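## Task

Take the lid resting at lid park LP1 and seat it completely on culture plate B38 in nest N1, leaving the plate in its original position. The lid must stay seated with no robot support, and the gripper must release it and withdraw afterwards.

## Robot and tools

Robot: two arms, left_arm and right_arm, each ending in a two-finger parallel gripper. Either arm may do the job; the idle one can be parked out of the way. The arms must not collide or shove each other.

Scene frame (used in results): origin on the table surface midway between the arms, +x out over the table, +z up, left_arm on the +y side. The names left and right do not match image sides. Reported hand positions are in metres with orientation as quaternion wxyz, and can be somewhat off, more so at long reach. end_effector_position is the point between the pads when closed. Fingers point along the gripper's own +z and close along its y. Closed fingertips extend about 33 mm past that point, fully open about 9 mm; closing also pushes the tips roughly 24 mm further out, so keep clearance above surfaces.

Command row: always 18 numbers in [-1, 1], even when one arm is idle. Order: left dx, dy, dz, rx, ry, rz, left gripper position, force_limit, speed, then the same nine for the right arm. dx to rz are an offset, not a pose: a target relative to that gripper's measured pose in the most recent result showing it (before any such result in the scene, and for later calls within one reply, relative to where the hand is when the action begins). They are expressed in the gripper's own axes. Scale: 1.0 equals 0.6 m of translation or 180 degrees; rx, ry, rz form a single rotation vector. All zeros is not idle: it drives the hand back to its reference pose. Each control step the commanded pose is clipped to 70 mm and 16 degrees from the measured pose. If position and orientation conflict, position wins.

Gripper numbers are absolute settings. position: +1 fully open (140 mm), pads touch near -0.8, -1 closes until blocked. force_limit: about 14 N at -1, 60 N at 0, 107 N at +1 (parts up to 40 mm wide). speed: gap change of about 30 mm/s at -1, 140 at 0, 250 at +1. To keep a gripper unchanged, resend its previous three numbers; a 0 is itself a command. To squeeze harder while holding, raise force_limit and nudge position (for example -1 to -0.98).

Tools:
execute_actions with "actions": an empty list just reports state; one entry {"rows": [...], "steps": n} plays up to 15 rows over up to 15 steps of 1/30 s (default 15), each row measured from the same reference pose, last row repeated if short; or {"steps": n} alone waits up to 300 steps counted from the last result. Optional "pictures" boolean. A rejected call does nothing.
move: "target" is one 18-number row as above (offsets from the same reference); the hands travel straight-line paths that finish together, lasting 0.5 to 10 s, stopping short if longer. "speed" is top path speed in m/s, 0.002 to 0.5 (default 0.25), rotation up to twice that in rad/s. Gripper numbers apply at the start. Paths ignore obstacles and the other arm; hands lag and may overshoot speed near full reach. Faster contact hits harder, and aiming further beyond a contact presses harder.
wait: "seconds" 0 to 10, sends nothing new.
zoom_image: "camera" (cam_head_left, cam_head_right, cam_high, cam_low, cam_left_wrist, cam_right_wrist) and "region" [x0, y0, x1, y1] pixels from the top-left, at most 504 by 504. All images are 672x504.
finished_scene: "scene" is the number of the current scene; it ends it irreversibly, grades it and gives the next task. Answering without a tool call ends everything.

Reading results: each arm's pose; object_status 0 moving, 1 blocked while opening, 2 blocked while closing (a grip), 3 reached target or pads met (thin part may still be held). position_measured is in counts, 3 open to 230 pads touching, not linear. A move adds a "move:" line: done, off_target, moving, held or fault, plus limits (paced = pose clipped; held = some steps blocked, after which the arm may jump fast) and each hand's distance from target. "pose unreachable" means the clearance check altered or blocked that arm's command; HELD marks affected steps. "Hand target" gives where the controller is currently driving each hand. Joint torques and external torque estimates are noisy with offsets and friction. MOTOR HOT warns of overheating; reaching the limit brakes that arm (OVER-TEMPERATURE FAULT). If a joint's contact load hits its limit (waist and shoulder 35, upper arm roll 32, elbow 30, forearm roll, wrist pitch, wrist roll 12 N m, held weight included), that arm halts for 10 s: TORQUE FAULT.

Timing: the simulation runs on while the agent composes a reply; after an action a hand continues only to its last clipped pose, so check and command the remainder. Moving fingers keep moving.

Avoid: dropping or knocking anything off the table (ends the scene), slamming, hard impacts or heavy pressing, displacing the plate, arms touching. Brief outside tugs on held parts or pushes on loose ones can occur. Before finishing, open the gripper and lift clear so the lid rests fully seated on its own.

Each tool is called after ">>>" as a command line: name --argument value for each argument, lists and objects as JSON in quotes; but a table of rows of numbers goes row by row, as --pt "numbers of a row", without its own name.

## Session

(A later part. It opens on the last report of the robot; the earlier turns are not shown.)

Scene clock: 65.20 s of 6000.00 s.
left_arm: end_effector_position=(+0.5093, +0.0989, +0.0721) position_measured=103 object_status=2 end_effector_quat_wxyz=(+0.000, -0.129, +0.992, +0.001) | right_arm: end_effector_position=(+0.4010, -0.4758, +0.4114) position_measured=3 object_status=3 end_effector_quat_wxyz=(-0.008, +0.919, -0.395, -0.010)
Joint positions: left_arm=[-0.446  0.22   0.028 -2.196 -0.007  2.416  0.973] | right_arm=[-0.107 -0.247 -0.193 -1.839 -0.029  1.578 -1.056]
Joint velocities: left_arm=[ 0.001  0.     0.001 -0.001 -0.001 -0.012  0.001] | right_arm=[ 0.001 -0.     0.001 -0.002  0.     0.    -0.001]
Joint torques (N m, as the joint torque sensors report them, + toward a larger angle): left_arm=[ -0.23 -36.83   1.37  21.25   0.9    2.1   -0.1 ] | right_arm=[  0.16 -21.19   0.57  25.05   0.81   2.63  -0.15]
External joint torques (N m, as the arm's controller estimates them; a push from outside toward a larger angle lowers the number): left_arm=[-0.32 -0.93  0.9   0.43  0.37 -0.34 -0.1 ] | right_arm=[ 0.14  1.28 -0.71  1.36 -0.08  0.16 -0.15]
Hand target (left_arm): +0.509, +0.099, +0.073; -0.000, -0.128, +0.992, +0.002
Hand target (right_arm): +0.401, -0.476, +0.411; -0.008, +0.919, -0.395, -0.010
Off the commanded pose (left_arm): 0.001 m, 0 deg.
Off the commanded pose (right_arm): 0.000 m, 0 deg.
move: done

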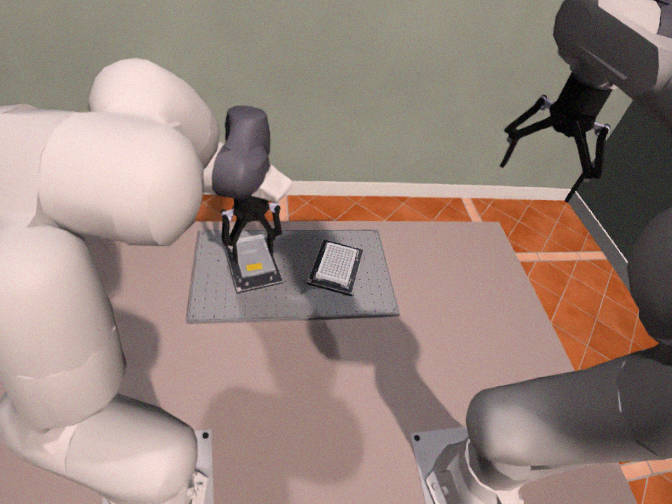

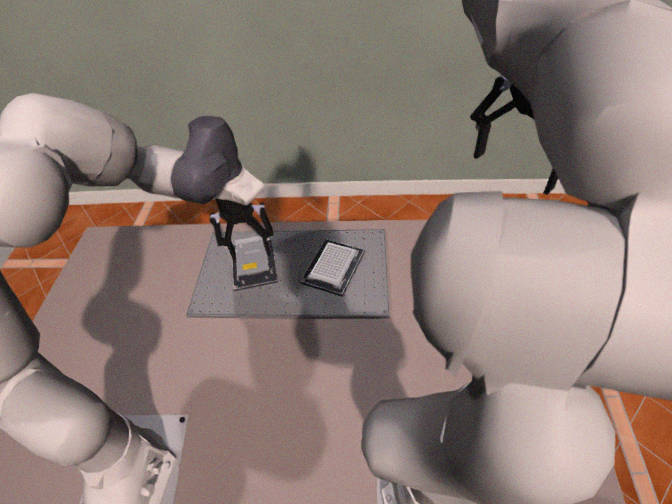

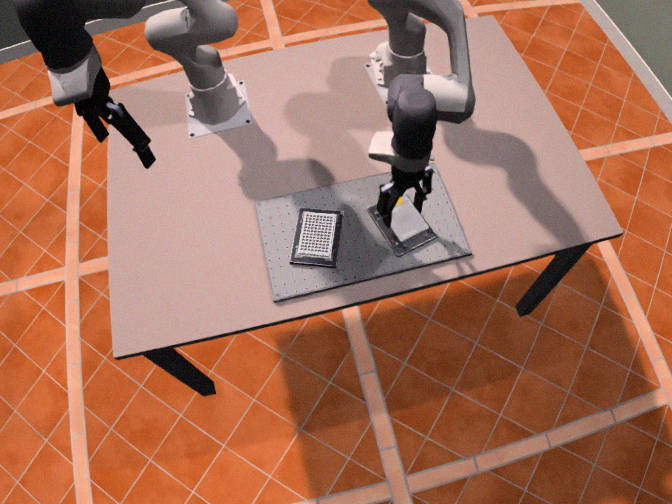

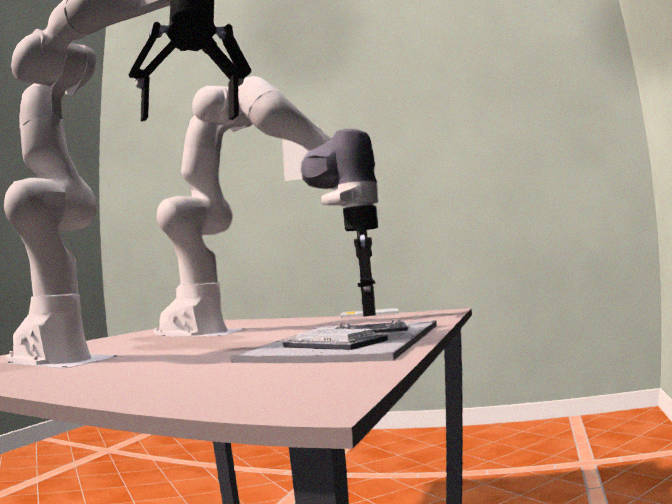

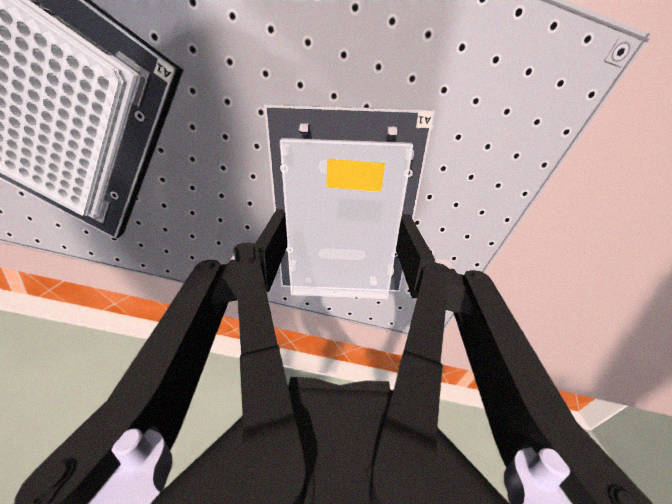

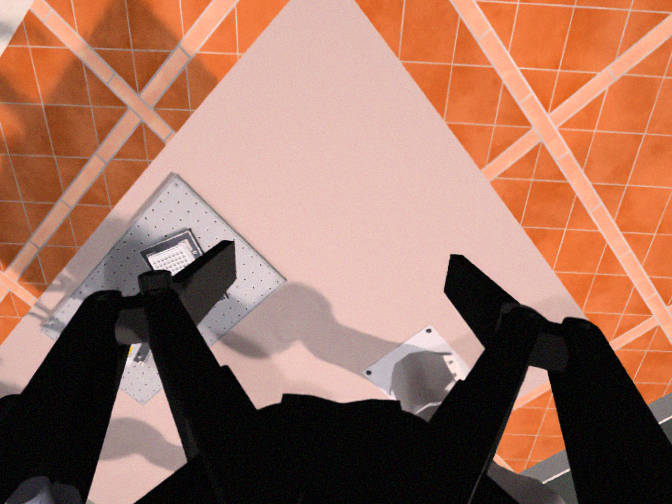

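>>> move --target '[0.136, -0.39, -0.02, 0.0, 0.0, 0.194, -1, -0.4, -0.8, 0, 0, 0, 0, 0, 0, 1, 0, 0]' --speed 0.12

>>> zoom_image --camera "cam_left_wrist" --region '[220, 75, 470, 325]'

Scene clock: 74.97 s of 6000.00 s.
left_arm: end_effector_position=(+0.4839, -0.1456, +0.0824) position_measured=103 object_status=2 end_effector_quat_wxyz=(+0.000, +0.169, +0.986, +0.003) | right_arm: end_effector_position=(+0.4010, -0.4758, +0.4114) position_measured=3 object_status=3 end_effector_quat_wxyz=(-0.008, +0.919, -0.395, -0.010)
Joint positions: left_arm=[-0.635  0.484 -0.176 -1.765  0.111  2.236  1.124] | right_arm=[-0.107 -0.247 -0.193 -1.839 -0.029  1.578 -1.056]
Joint velocities: left_arm=[-0.001  0.002 -0.001  0.002  0.002 -0.015  0.022] | right_arm=[-0.     0.    -0.     0.001 -0.    -0.     0.   ]
Joint torques (N m, as the joint torque sensors report them, + toward a larger angle): left_arm=[  1.03 -43.79  -2.48  24.16   1.06   2.13   0.19] | right_arm=[ -0.06 -21.35   0.48  25.03   0.83   2.64  -0.12]
External joint torques (N m, as the arm's controller estimates them; a push from outside toward a larger angle lowers the number): left_arm=[ 1.28  1.4  -0.05  1.59  0.43 -0.3   0.19] | right_arm=[-0.06  1.25 -0.79  1.2  -0.06  0.14 -0.12]
Hand target (left_arm): +0.483, -0.145, +0.082; -0.001, +0.176, +0.984, +0.005
Hand target (right_arm): +0.401, -0.476, +0.411; -0.008, +0.919, -0.395, -0.010
Off the commanded pose (left_arm): 0.007 m, 1 deg.
Off the commanded pose (right_arm): 0.000 m, 0 deg.
After step 90, 3.80 s passed at rest.
move: off_target (left_arm)

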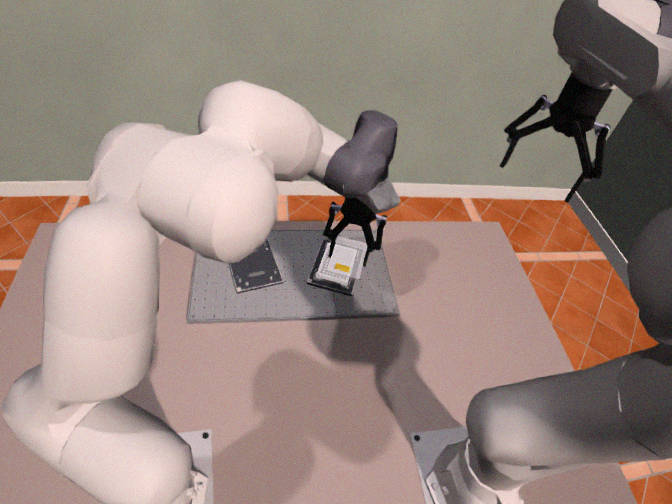

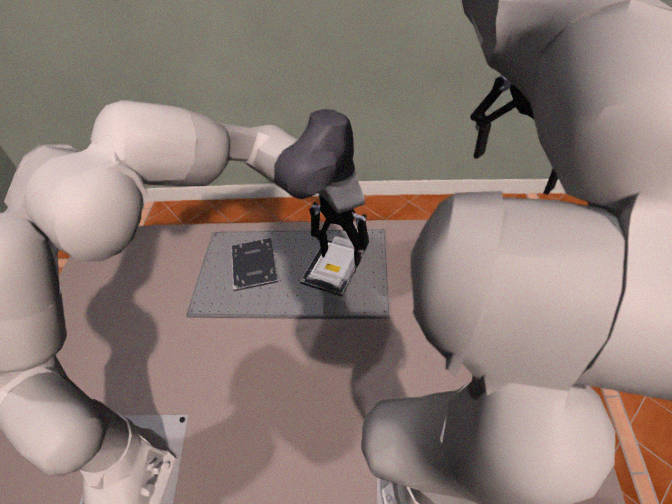

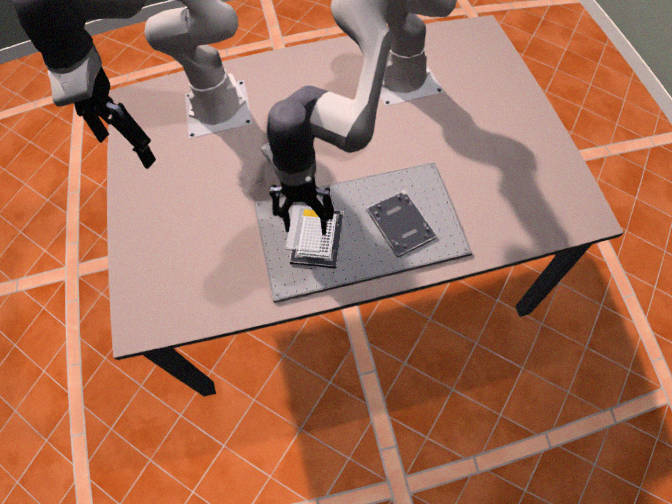

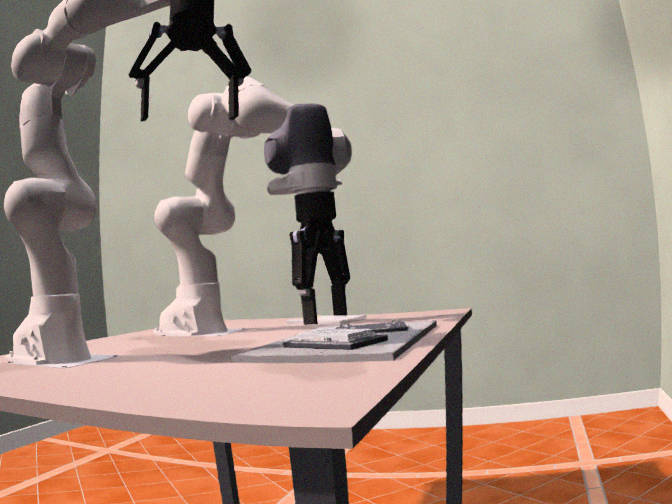

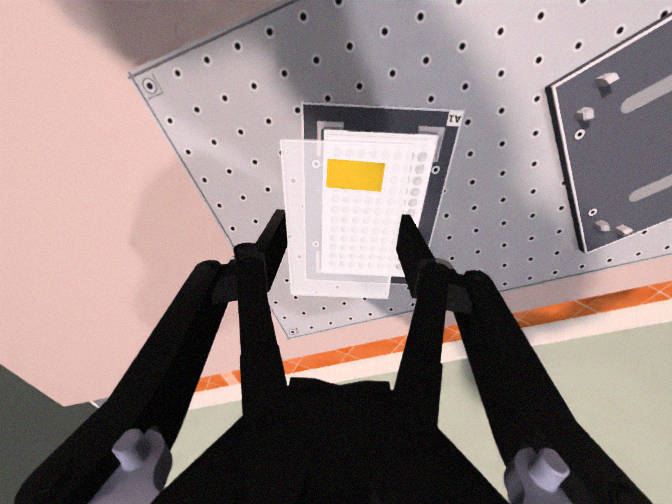

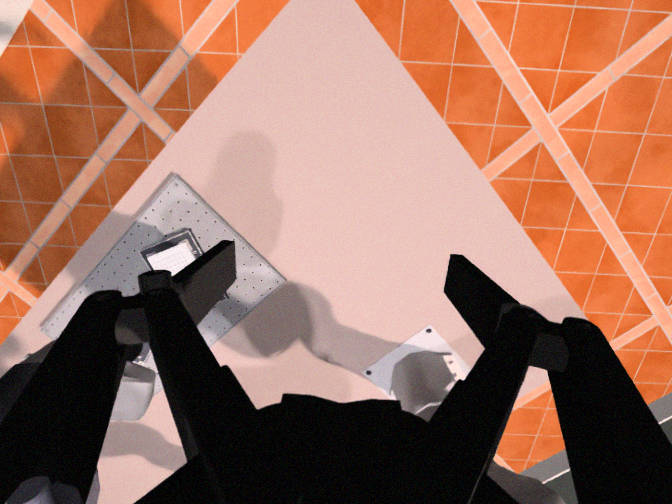

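Region (220, 75, 470, 325) of cam_left_wrist's 672x504 image, scaled by 2.016, with more detail than that image has.

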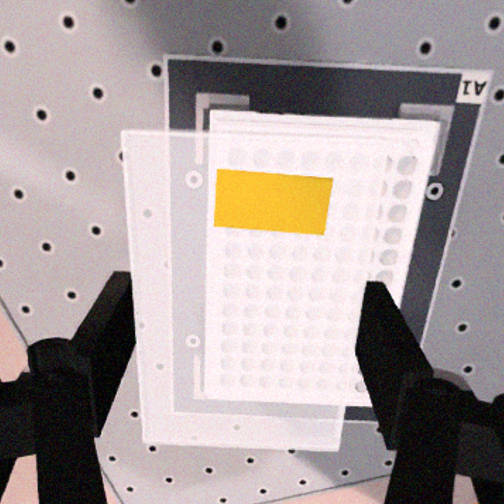

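>>> move --target '[0.005, 0.042, 0.018, 0.002, 0.0, 0.0045, -1, -0.4, -0.8, 0, 0, 0, 0, 0, 0, 1, 0, 0]' --speed 0.04

>>> zoom_image --camera "cam_left_wrist" --region '[240, 95, 450, 305]'

>>> zoom_image --camera "cam_low" --region '[270, 290, 400, 360]'

Scene clock: 81.23 s of 6000.00 s.
left_arm: end_effector_position=(+0.4906, -0.1191, +0.0709) position_measured=103 object_status=2 end_effector_quat_wxyz=(-0.002, +0.170, +0.985, +0.002) | right_arm: end_effector_position=(+0.4010, -0.4758, +0.4114) position_measured=3 object_status=3 end_effector_quat_wxyz=(-0.008, +0.919, -0.395, -0.010)
Joint positions: left_arm=[-0.589  0.469 -0.18  -1.821  0.109  2.275  1.165] | right_arm=[-0.107 -0.247 -0.193 -1.839 -0.029  1.578 -1.056]
Joint velocities: left_arm=[ 0.004 -0.004 -0.013 -0.001  0.001  0.015  0.023] | right_arm=[ 0.001 -0.001 -0.001 -0.001  0.001  0.    -0.001]
Joint torques (N m, as the joint torque sensors report them, + toward a larger angle): left_arm=[  1.17 -47.03  -2.77  20.71   0.23   2.69   0.3 ] | right_arm=[ -0.19 -21.25   0.61  25.05   0.8    2.63  -0.16]
External joint torques (N m, as the arm's controller estimates them; a push from outside toward a larger angle lowers the number): left_arm=[ 1.23 -2.51 -0.48 -1.58 -0.38  0.27  0.3 ] | right_arm=[-0.12  1.23 -0.57  1.32 -0.08  0.16 -0.16]
Hand target (left_arm): +0.490, -0.121, +0.072; -0.000, +0.176, +0.984, +0.000
Hand target (right_arm): +0.401, -0.476, +0.411; -0.008, +0.919, -0.395, -0.010
Off the commanded pose (left_arm): 0.002 m, 1 deg.
Off the commanded pose (right_arm): 0.000 m, 0 deg.
After step 90, 2.30 s passed at rest.
move: done

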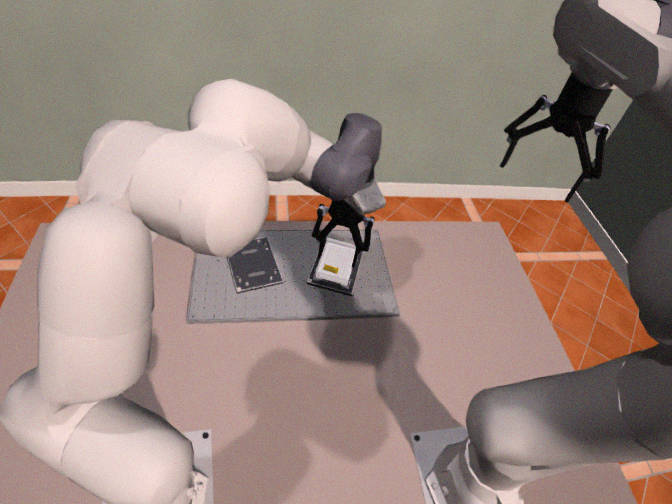

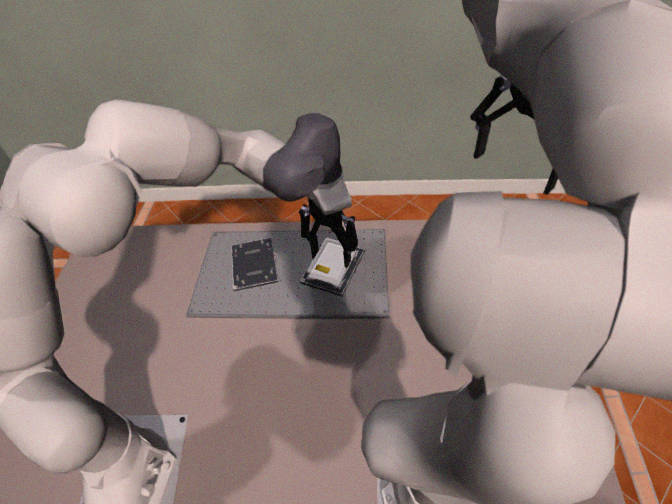

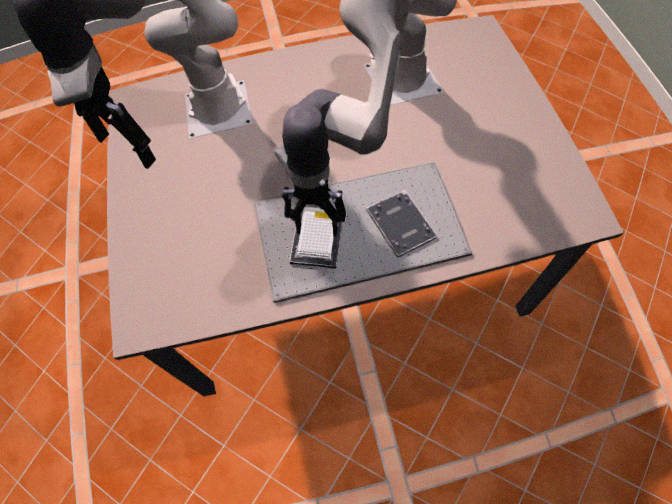

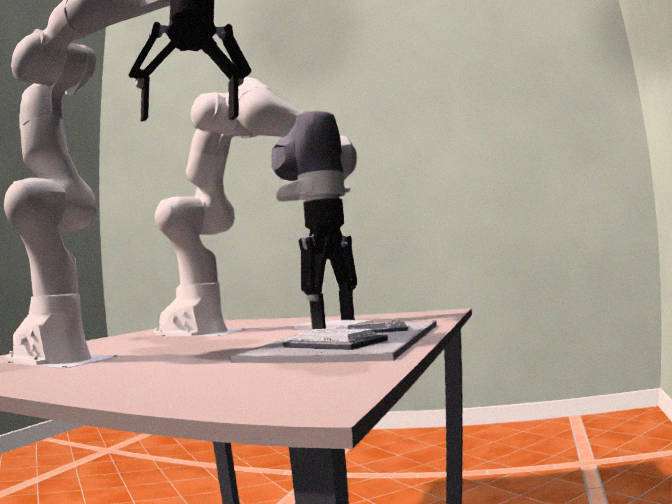

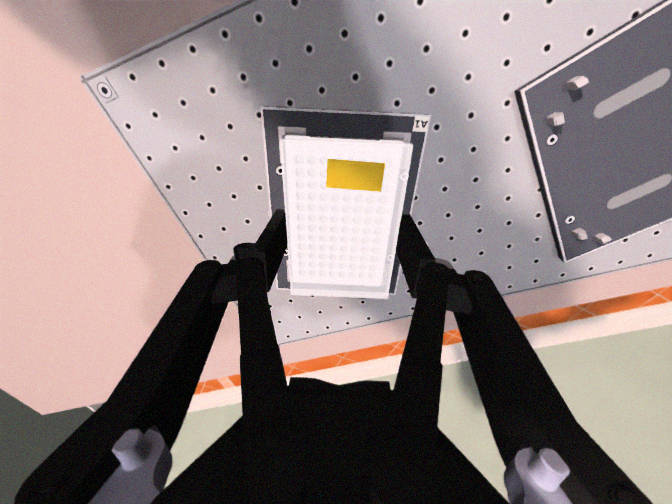

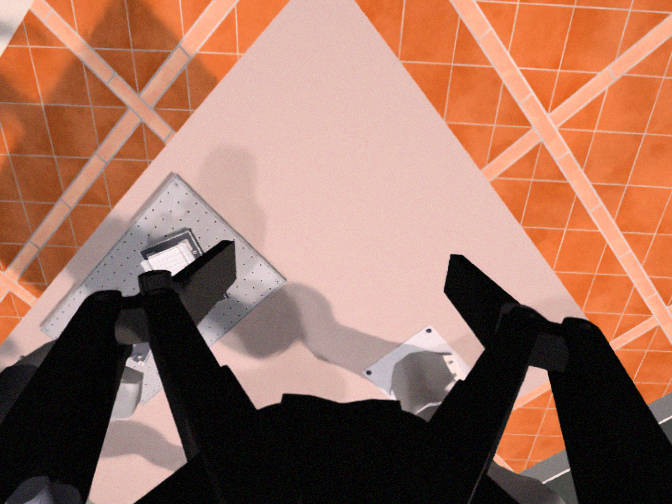

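Region (240, 95, 450, 305) of cam_left_wrist's 672x504 image, scaled by 2.400, with more detail than that image has.

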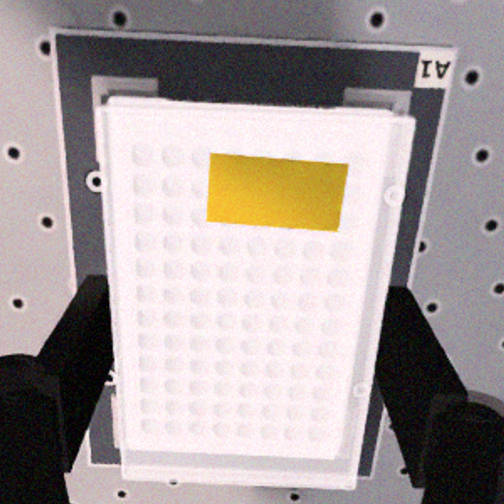

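Region (270, 290, 400, 360) of cam_low's 672x504 image, scaled by 3.877, with more detail than that image has; it fills the top 271 rows of this view, and the rest is white.

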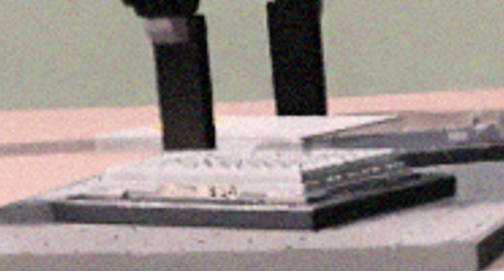

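>>> move --target '[0.0, -0.0045, 0.010, 0.0015, -0.001, 0.0045, -1, -0.4, -0.8, 0, 0, 0, 0, 0, 0, 1, 0, 0]' --speed 0.01

>>> zoom_image --camera "cam_left_wrist" --region '[240, 95, 450, 305]'

>>> zoom_image --camera "cam_low" --region '[270, 290, 400, 360]'

Scene clock: 85.90 s of 6000.00 s.
left_arm: end_effector_position=(+0.4904, -0.1207, +0.0659) position_measured=103 object_status=2 end_effector_quat_wxyz=(-0.001, +0.174, +0.985, +0.000) | right_arm: end_effector_position=(+0.4010, -0.4758, +0.4114) position_measured=3 object_status=3 end_effector_quat_wxyz=(-0.008, +0.919, -0.395, -0.010)
Joint positions: left_arm=[-0.588  0.477 -0.182 -1.824  0.109  2.289  1.171] | right_arm=[-0.107 -0.247 -0.193 -1.839 -0.029  1.578 -1.056]
Joint velocities: left_arm=[ 0.001  0.001 -0.    -0.     0.001  0.007 -0.001] | right_arm=[-0.001 -0.002  0.    -0.001 -0.001 -0.    -0.001]
Joint torques (N m, as the joint torque sensors report them, + toward a larger angle): left_arm=[  0.5  -43.54  -2.23  20.7    0.72   2.7    0.15] | right_arm=[ -0.45 -21.12   0.58  25.11   0.8    2.62  -0.17]
External joint torques (N m, as the arm's controller estimates them; a push from outside toward a larger angle lowers the number): left_arm=[ 0.39  1.04 -0.01 -1.48  0.12  0.27  0.15] | right_arm=[-0.37  1.46 -0.6   1.33 -0.08  0.13 -0.16]
Hand target (left_arm): +0.490, -0.122, +0.065; -0.001, +0.177, +0.984, -0.000
Hand target (right_arm): +0.401, -0.476, +0.411; -0.008, +0.919, -0.395, -0.010
Off the commanded pose (left_arm): 0.001 m, 0 deg.
Off the commanded pose (right_arm): 0.000 m, 0 deg.
After step 90, 0.77 s passed at rest.
move: done

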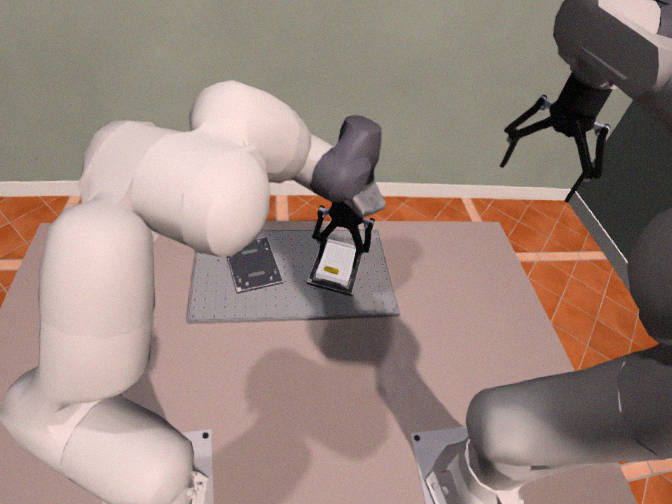

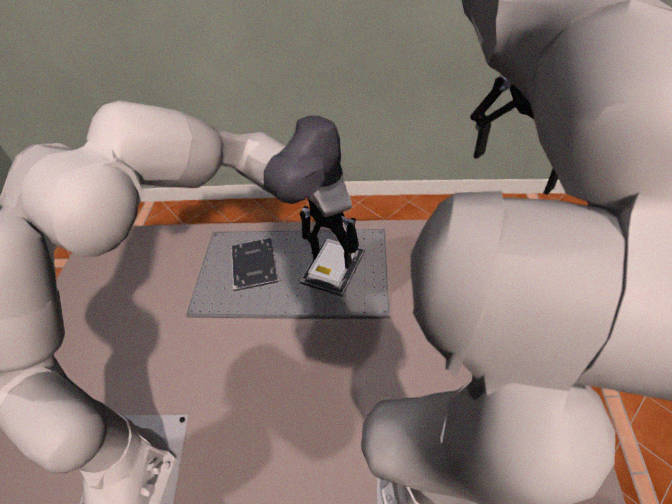

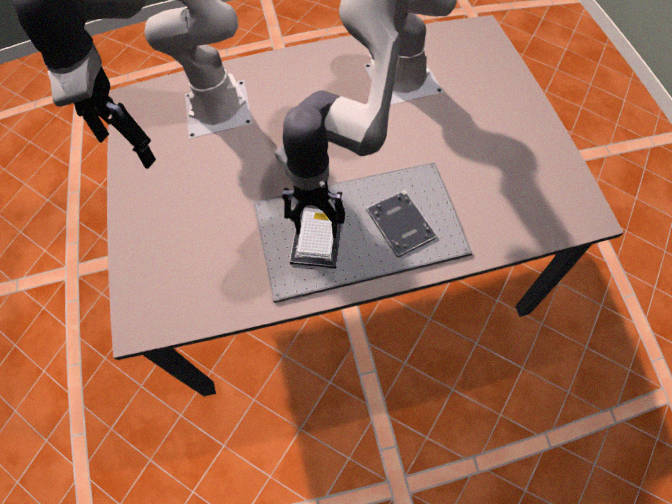

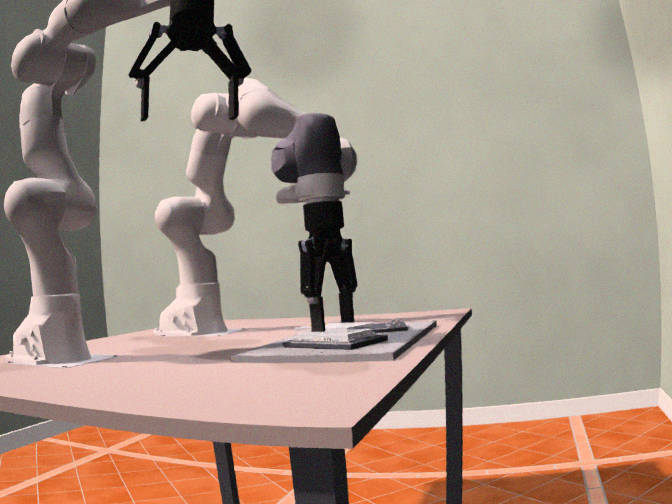

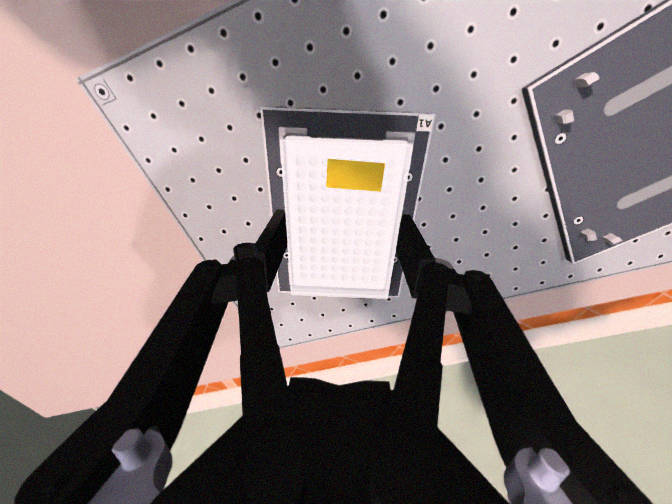

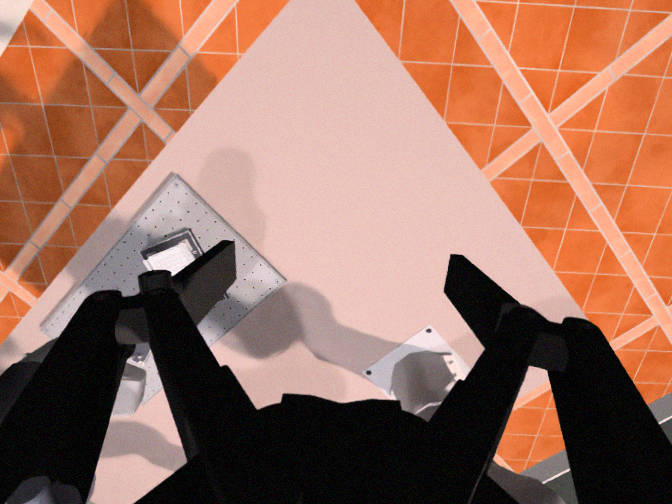

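Region (240, 95, 450, 305) of cam_left_wrist's 672x504 image, scaled by 2.400, with more detail than that image has.

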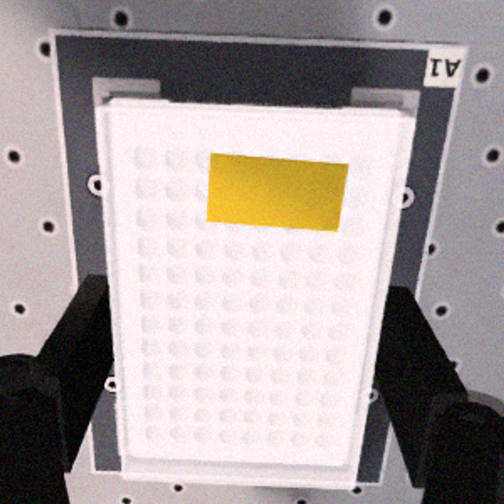

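Region (270, 290, 400, 360) of cam_low's 672x504 image, scaled by 3.877, with more detail than that image has; it fills the top 271 rows of this view, and the rest is white.

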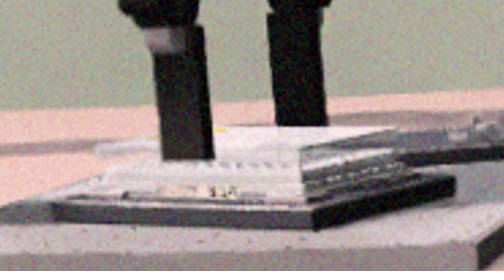

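>>> zoom_image --camera "cam_left_wrist" --region '[255, 100, 445, 200]'

>>> zoom_image --camera "cam_left_wrist" --region '[270, 235, 410, 310]'

Region (255, 100, 445, 200) of cam_left_wrist's 672x504 image, scaled by 2.653, with more detail than that image has; it fills the top 265 rows of this view, and the rest is white.

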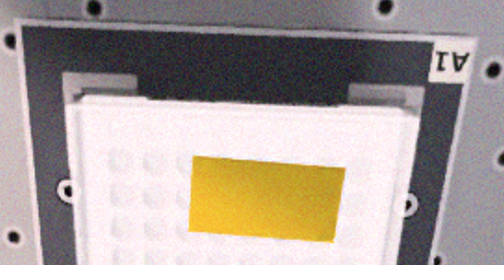

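Region (270, 235, 410, 310) of cam_left_wrist's 672x504 image, scaled by 3.600, with more detail than that image has; it fills the top 270 rows of this view, and the rest is white.

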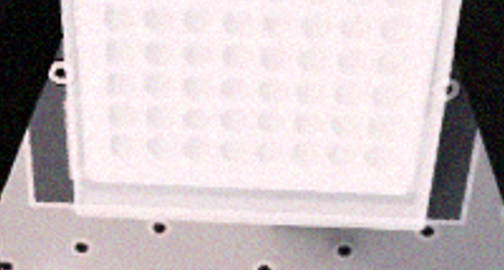

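>>> move --target '[0.0, -0.0033, 0.003, 0.0, -0.0005, 0.002, -1, -0.4, -0.8, 0, 0, 0, 0, 0, 0, 1, 0, 0]' --speed 0.005

>>> zoom_image --camera "cam_left_wrist" --region '[240, 95, 450, 305]'

>>> zoom_image --camera "cam_low" --region '[280, 310, 390, 355]'

Scene clock: 115.37 s of 6000.00 s.
left_arm: end_effector_position=(+0.4899, -0.1213, +0.0646) position_measured=103 object_status=2 end_effector_quat_wxyz=(-0.001, +0.174, +0.985, +0.000) | right_arm: end_effector_position=(+0.4010, -0.4758, +0.4114) position_measured=3 object_status=3 end_effector_quat_wxyz=(-0.008, +0.919, -0.395, -0.010)
Joint positions: left_arm=[-0.589  0.479 -0.182 -1.824  0.11   2.291  1.171] | right_arm=[-0.107 -0.247 -0.193 -1.839 -0.029  1.578 -1.056]
Joint velocities: left_arm=[-0.001 -0.002 -0.001  0.001  0.     0.001  0.   ] | right_arm=[ 0.001 -0.    -0.     0.001 -0.    -0.     0.001]
Joint torques (N m, as the joint torque sensors report them, + toward a larger angle): left_arm=[ -0.87 -43.71  -1.79  21.95   1.09   2.77   0.04] | right_arm=[ -0.13 -21.32   0.62  25.06   0.81   2.63  -0.11]
External joint torques (N m, as the arm's controller estimates them; a push from outside toward a larger angle lowers the number): left_arm=[-0.85  0.95  0.55 -0.21  0.49  0.34  0.04] | right_arm=[-0.14  1.15 -0.65  1.32 -0.08  0.15 -0.11]
Hand target (left_arm): +0.490, -0.123, +0.064; -0.000, +0.177, +0.984, +0.000
Hand target (right_arm): +0.401, -0.476, +0.411; -0.008, +0.919, -0.395, -0.010
Off the commanded pose (left_arm): 0.001 m, 0 deg.
Off the commanded pose (right_arm): 0.000 m, 0 deg.
After step 90, 25.63 s passed at rest.
move: done

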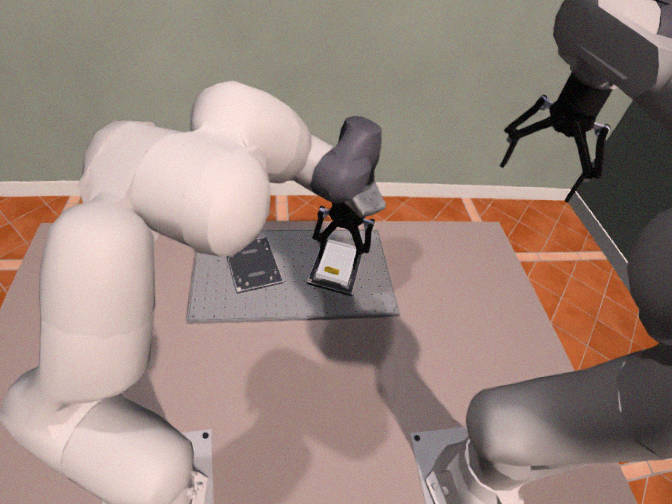

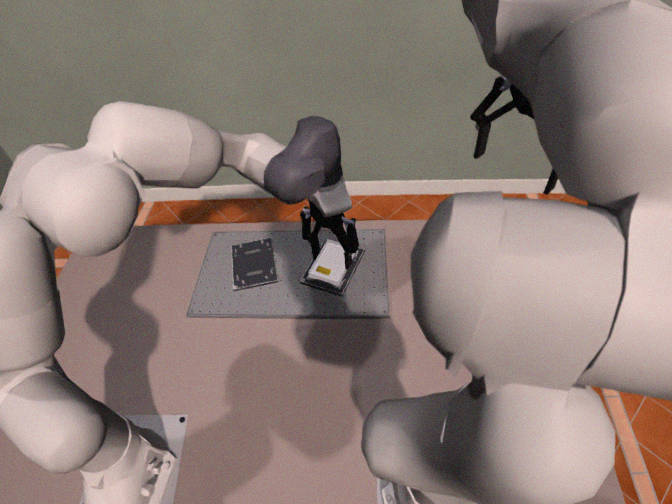

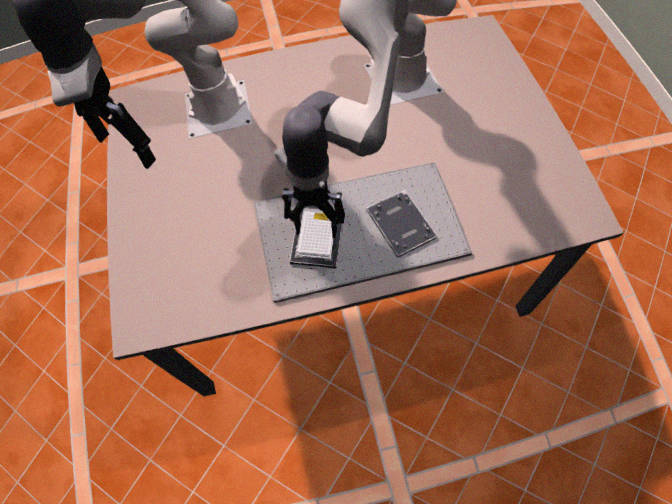

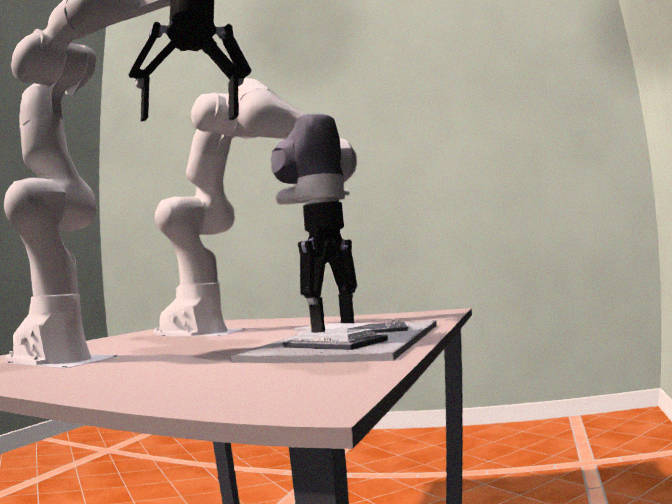

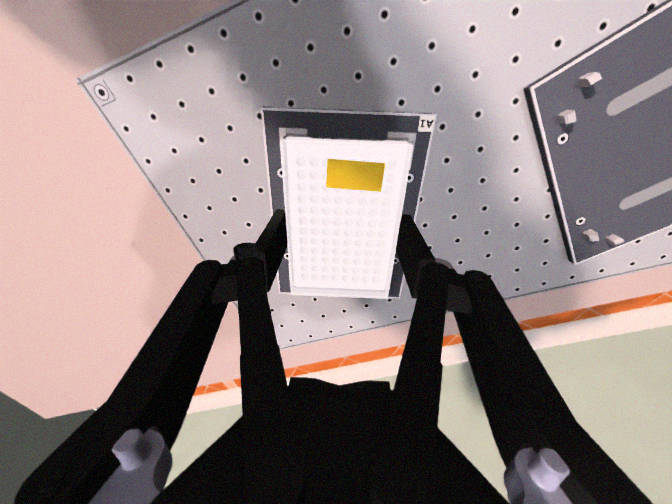

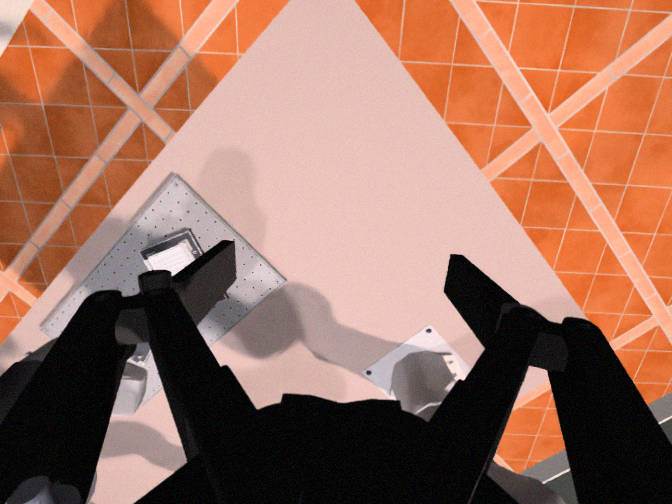

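Region (240, 95, 450, 305) of cam_left_wrist's 672x504 image, scaled by 2.400, with more detail than that image has.

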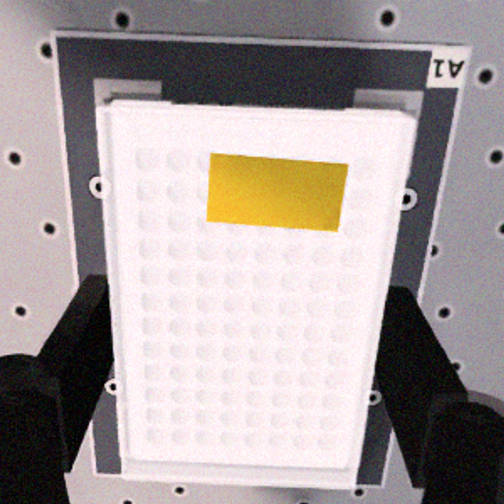

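Region (280, 310, 390, 355) of cam_low's 672x504 image, scaled by 4.582, with more detail than that image has; it fills the top 206 rows of this view, and the rest is white.

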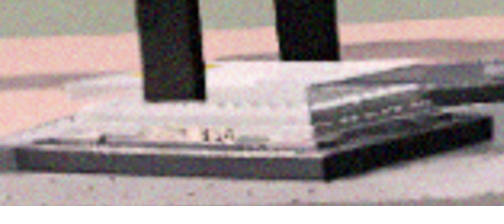

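>>> move --target '[-0.0015, -0.0005, 0.008, 0.0, -0.0005, 0.002, -1, -0.4, -0.8, 0, 0, 0, 0, 0, 0, 1, 0, 0]' --speed 0.005

>>> zoom_image --camera "cam_left_wrist" --region '[240, 95, 450, 305]'

>>> zoom_image --camera "cam_low" --region '[280, 310, 390, 355]'

Scene clock: 120.37 s of 6000.00 s.
left_arm: end_effector_position=(+0.4899, -0.1217, +0.0602) position_measured=103 object_status=2 end_effector_quat_wxyz=(-0.002, +0.175, +0.985, +0.000) | right_arm: end_effector_position=(+0.4010, -0.4758, +0.4114) position_measured=3 object_status=3 end_effector_quat_wxyz=(-0.008, +0.919, -0.395, -0.010)
Joint positions: left_arm=[-0.59   0.487 -0.182 -1.824  0.111  2.298  1.171] | right_arm=[-0.107 -0.247 -0.193 -1.839 -0.029  1.578 -1.056]
Joint velocities: left_arm=[ 0.     0.001 -0.001 -0.     0.     0.002  0.   ] | right_arm=[-0.001 -0.    -0.    -0.     0.    -0.     0.   ]
Joint torques (N m, as the joint torque sensors report them, + toward a larger angle): left_arm=[  0.43 -43.37  -1.12  22.31   1.14   2.73   0.15] | right_arm=[  0.11 -21.27   0.39  24.93   0.77   2.63  -0.13]
External joint torques (N m, as the arm's controller estimates them; a push from outside toward a larger angle lowers the number): left_arm=[0.3  1.44 1.14 0.21 0.54 0.3  0.15] | right_arm=[ 0.21  1.18 -0.76  1.22 -0.11  0.15 -0.13]
Hand target (left_arm): +0.491, -0.122, +0.060; -0.001, +0.177, +0.984, +0.000
Hand target (right_arm): +0.401, -0.476, +0.411; -0.008, +0.919, -0.395, -0.010
Off the commanded pose (left_arm): 0.001 m, 0 deg.
Off the commanded pose (right_arm): 0.000 m, 0 deg.
After step 90, 0.80 s passed at rest.
move: done

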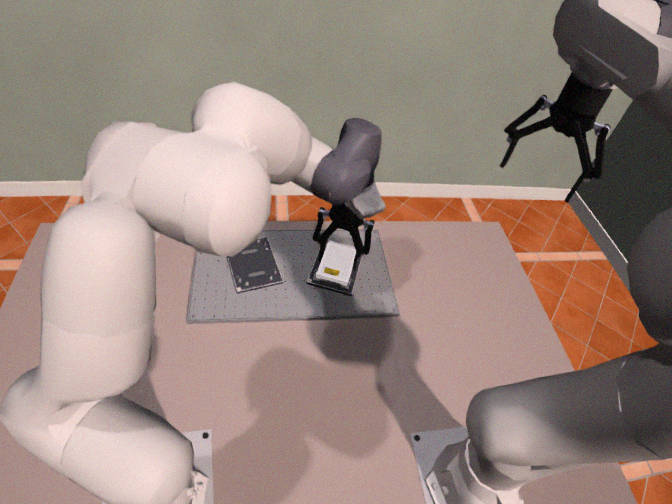

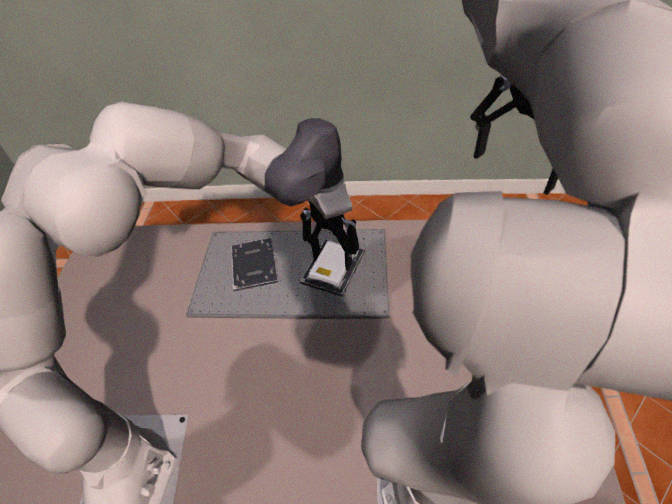

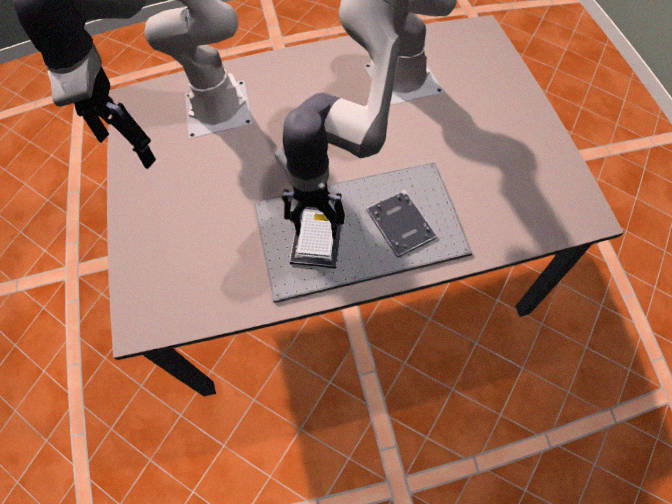

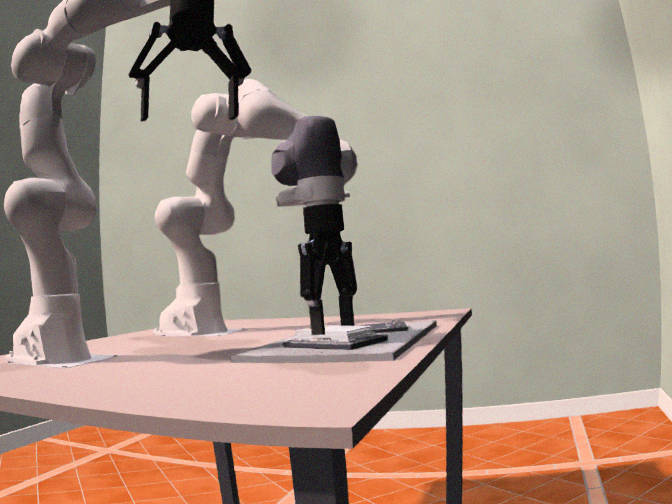

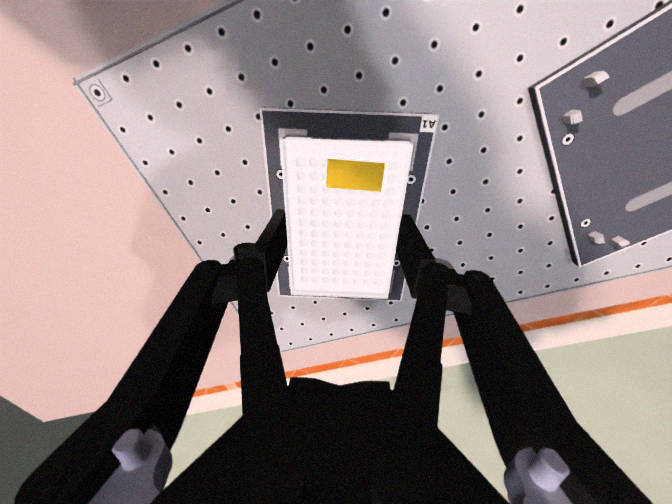

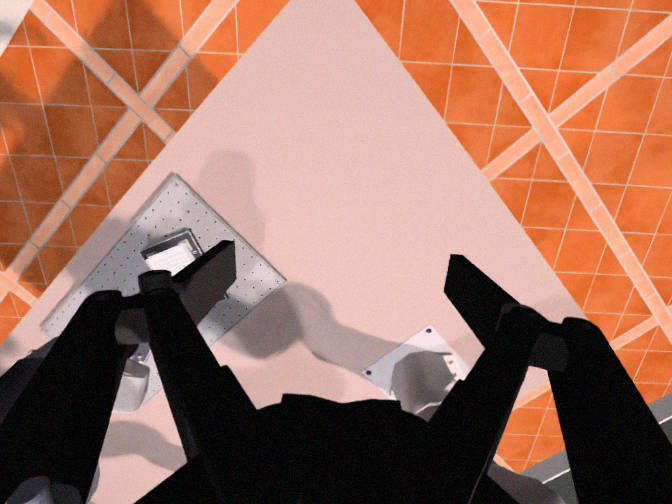

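Region (240, 95, 450, 305) of cam_left_wrist's 672x504 image, scaled by 2.400, with more detail than that image has.

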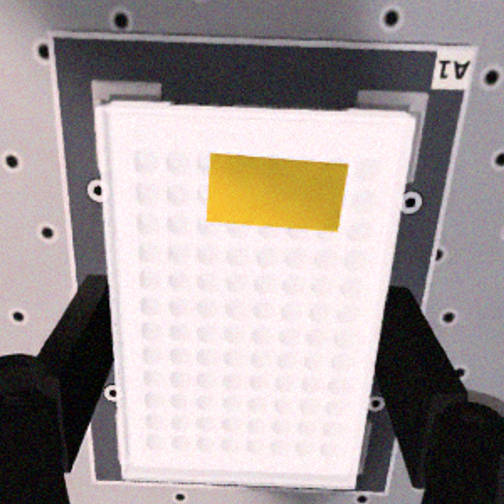

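Region (280, 310, 390, 355) of cam_low's 672x504 image, scaled by 4.582, with more detail than that image has; it fills the top 206 rows of this view, and the rest is white.

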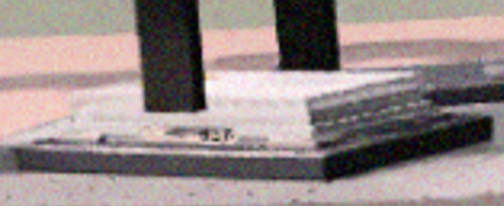

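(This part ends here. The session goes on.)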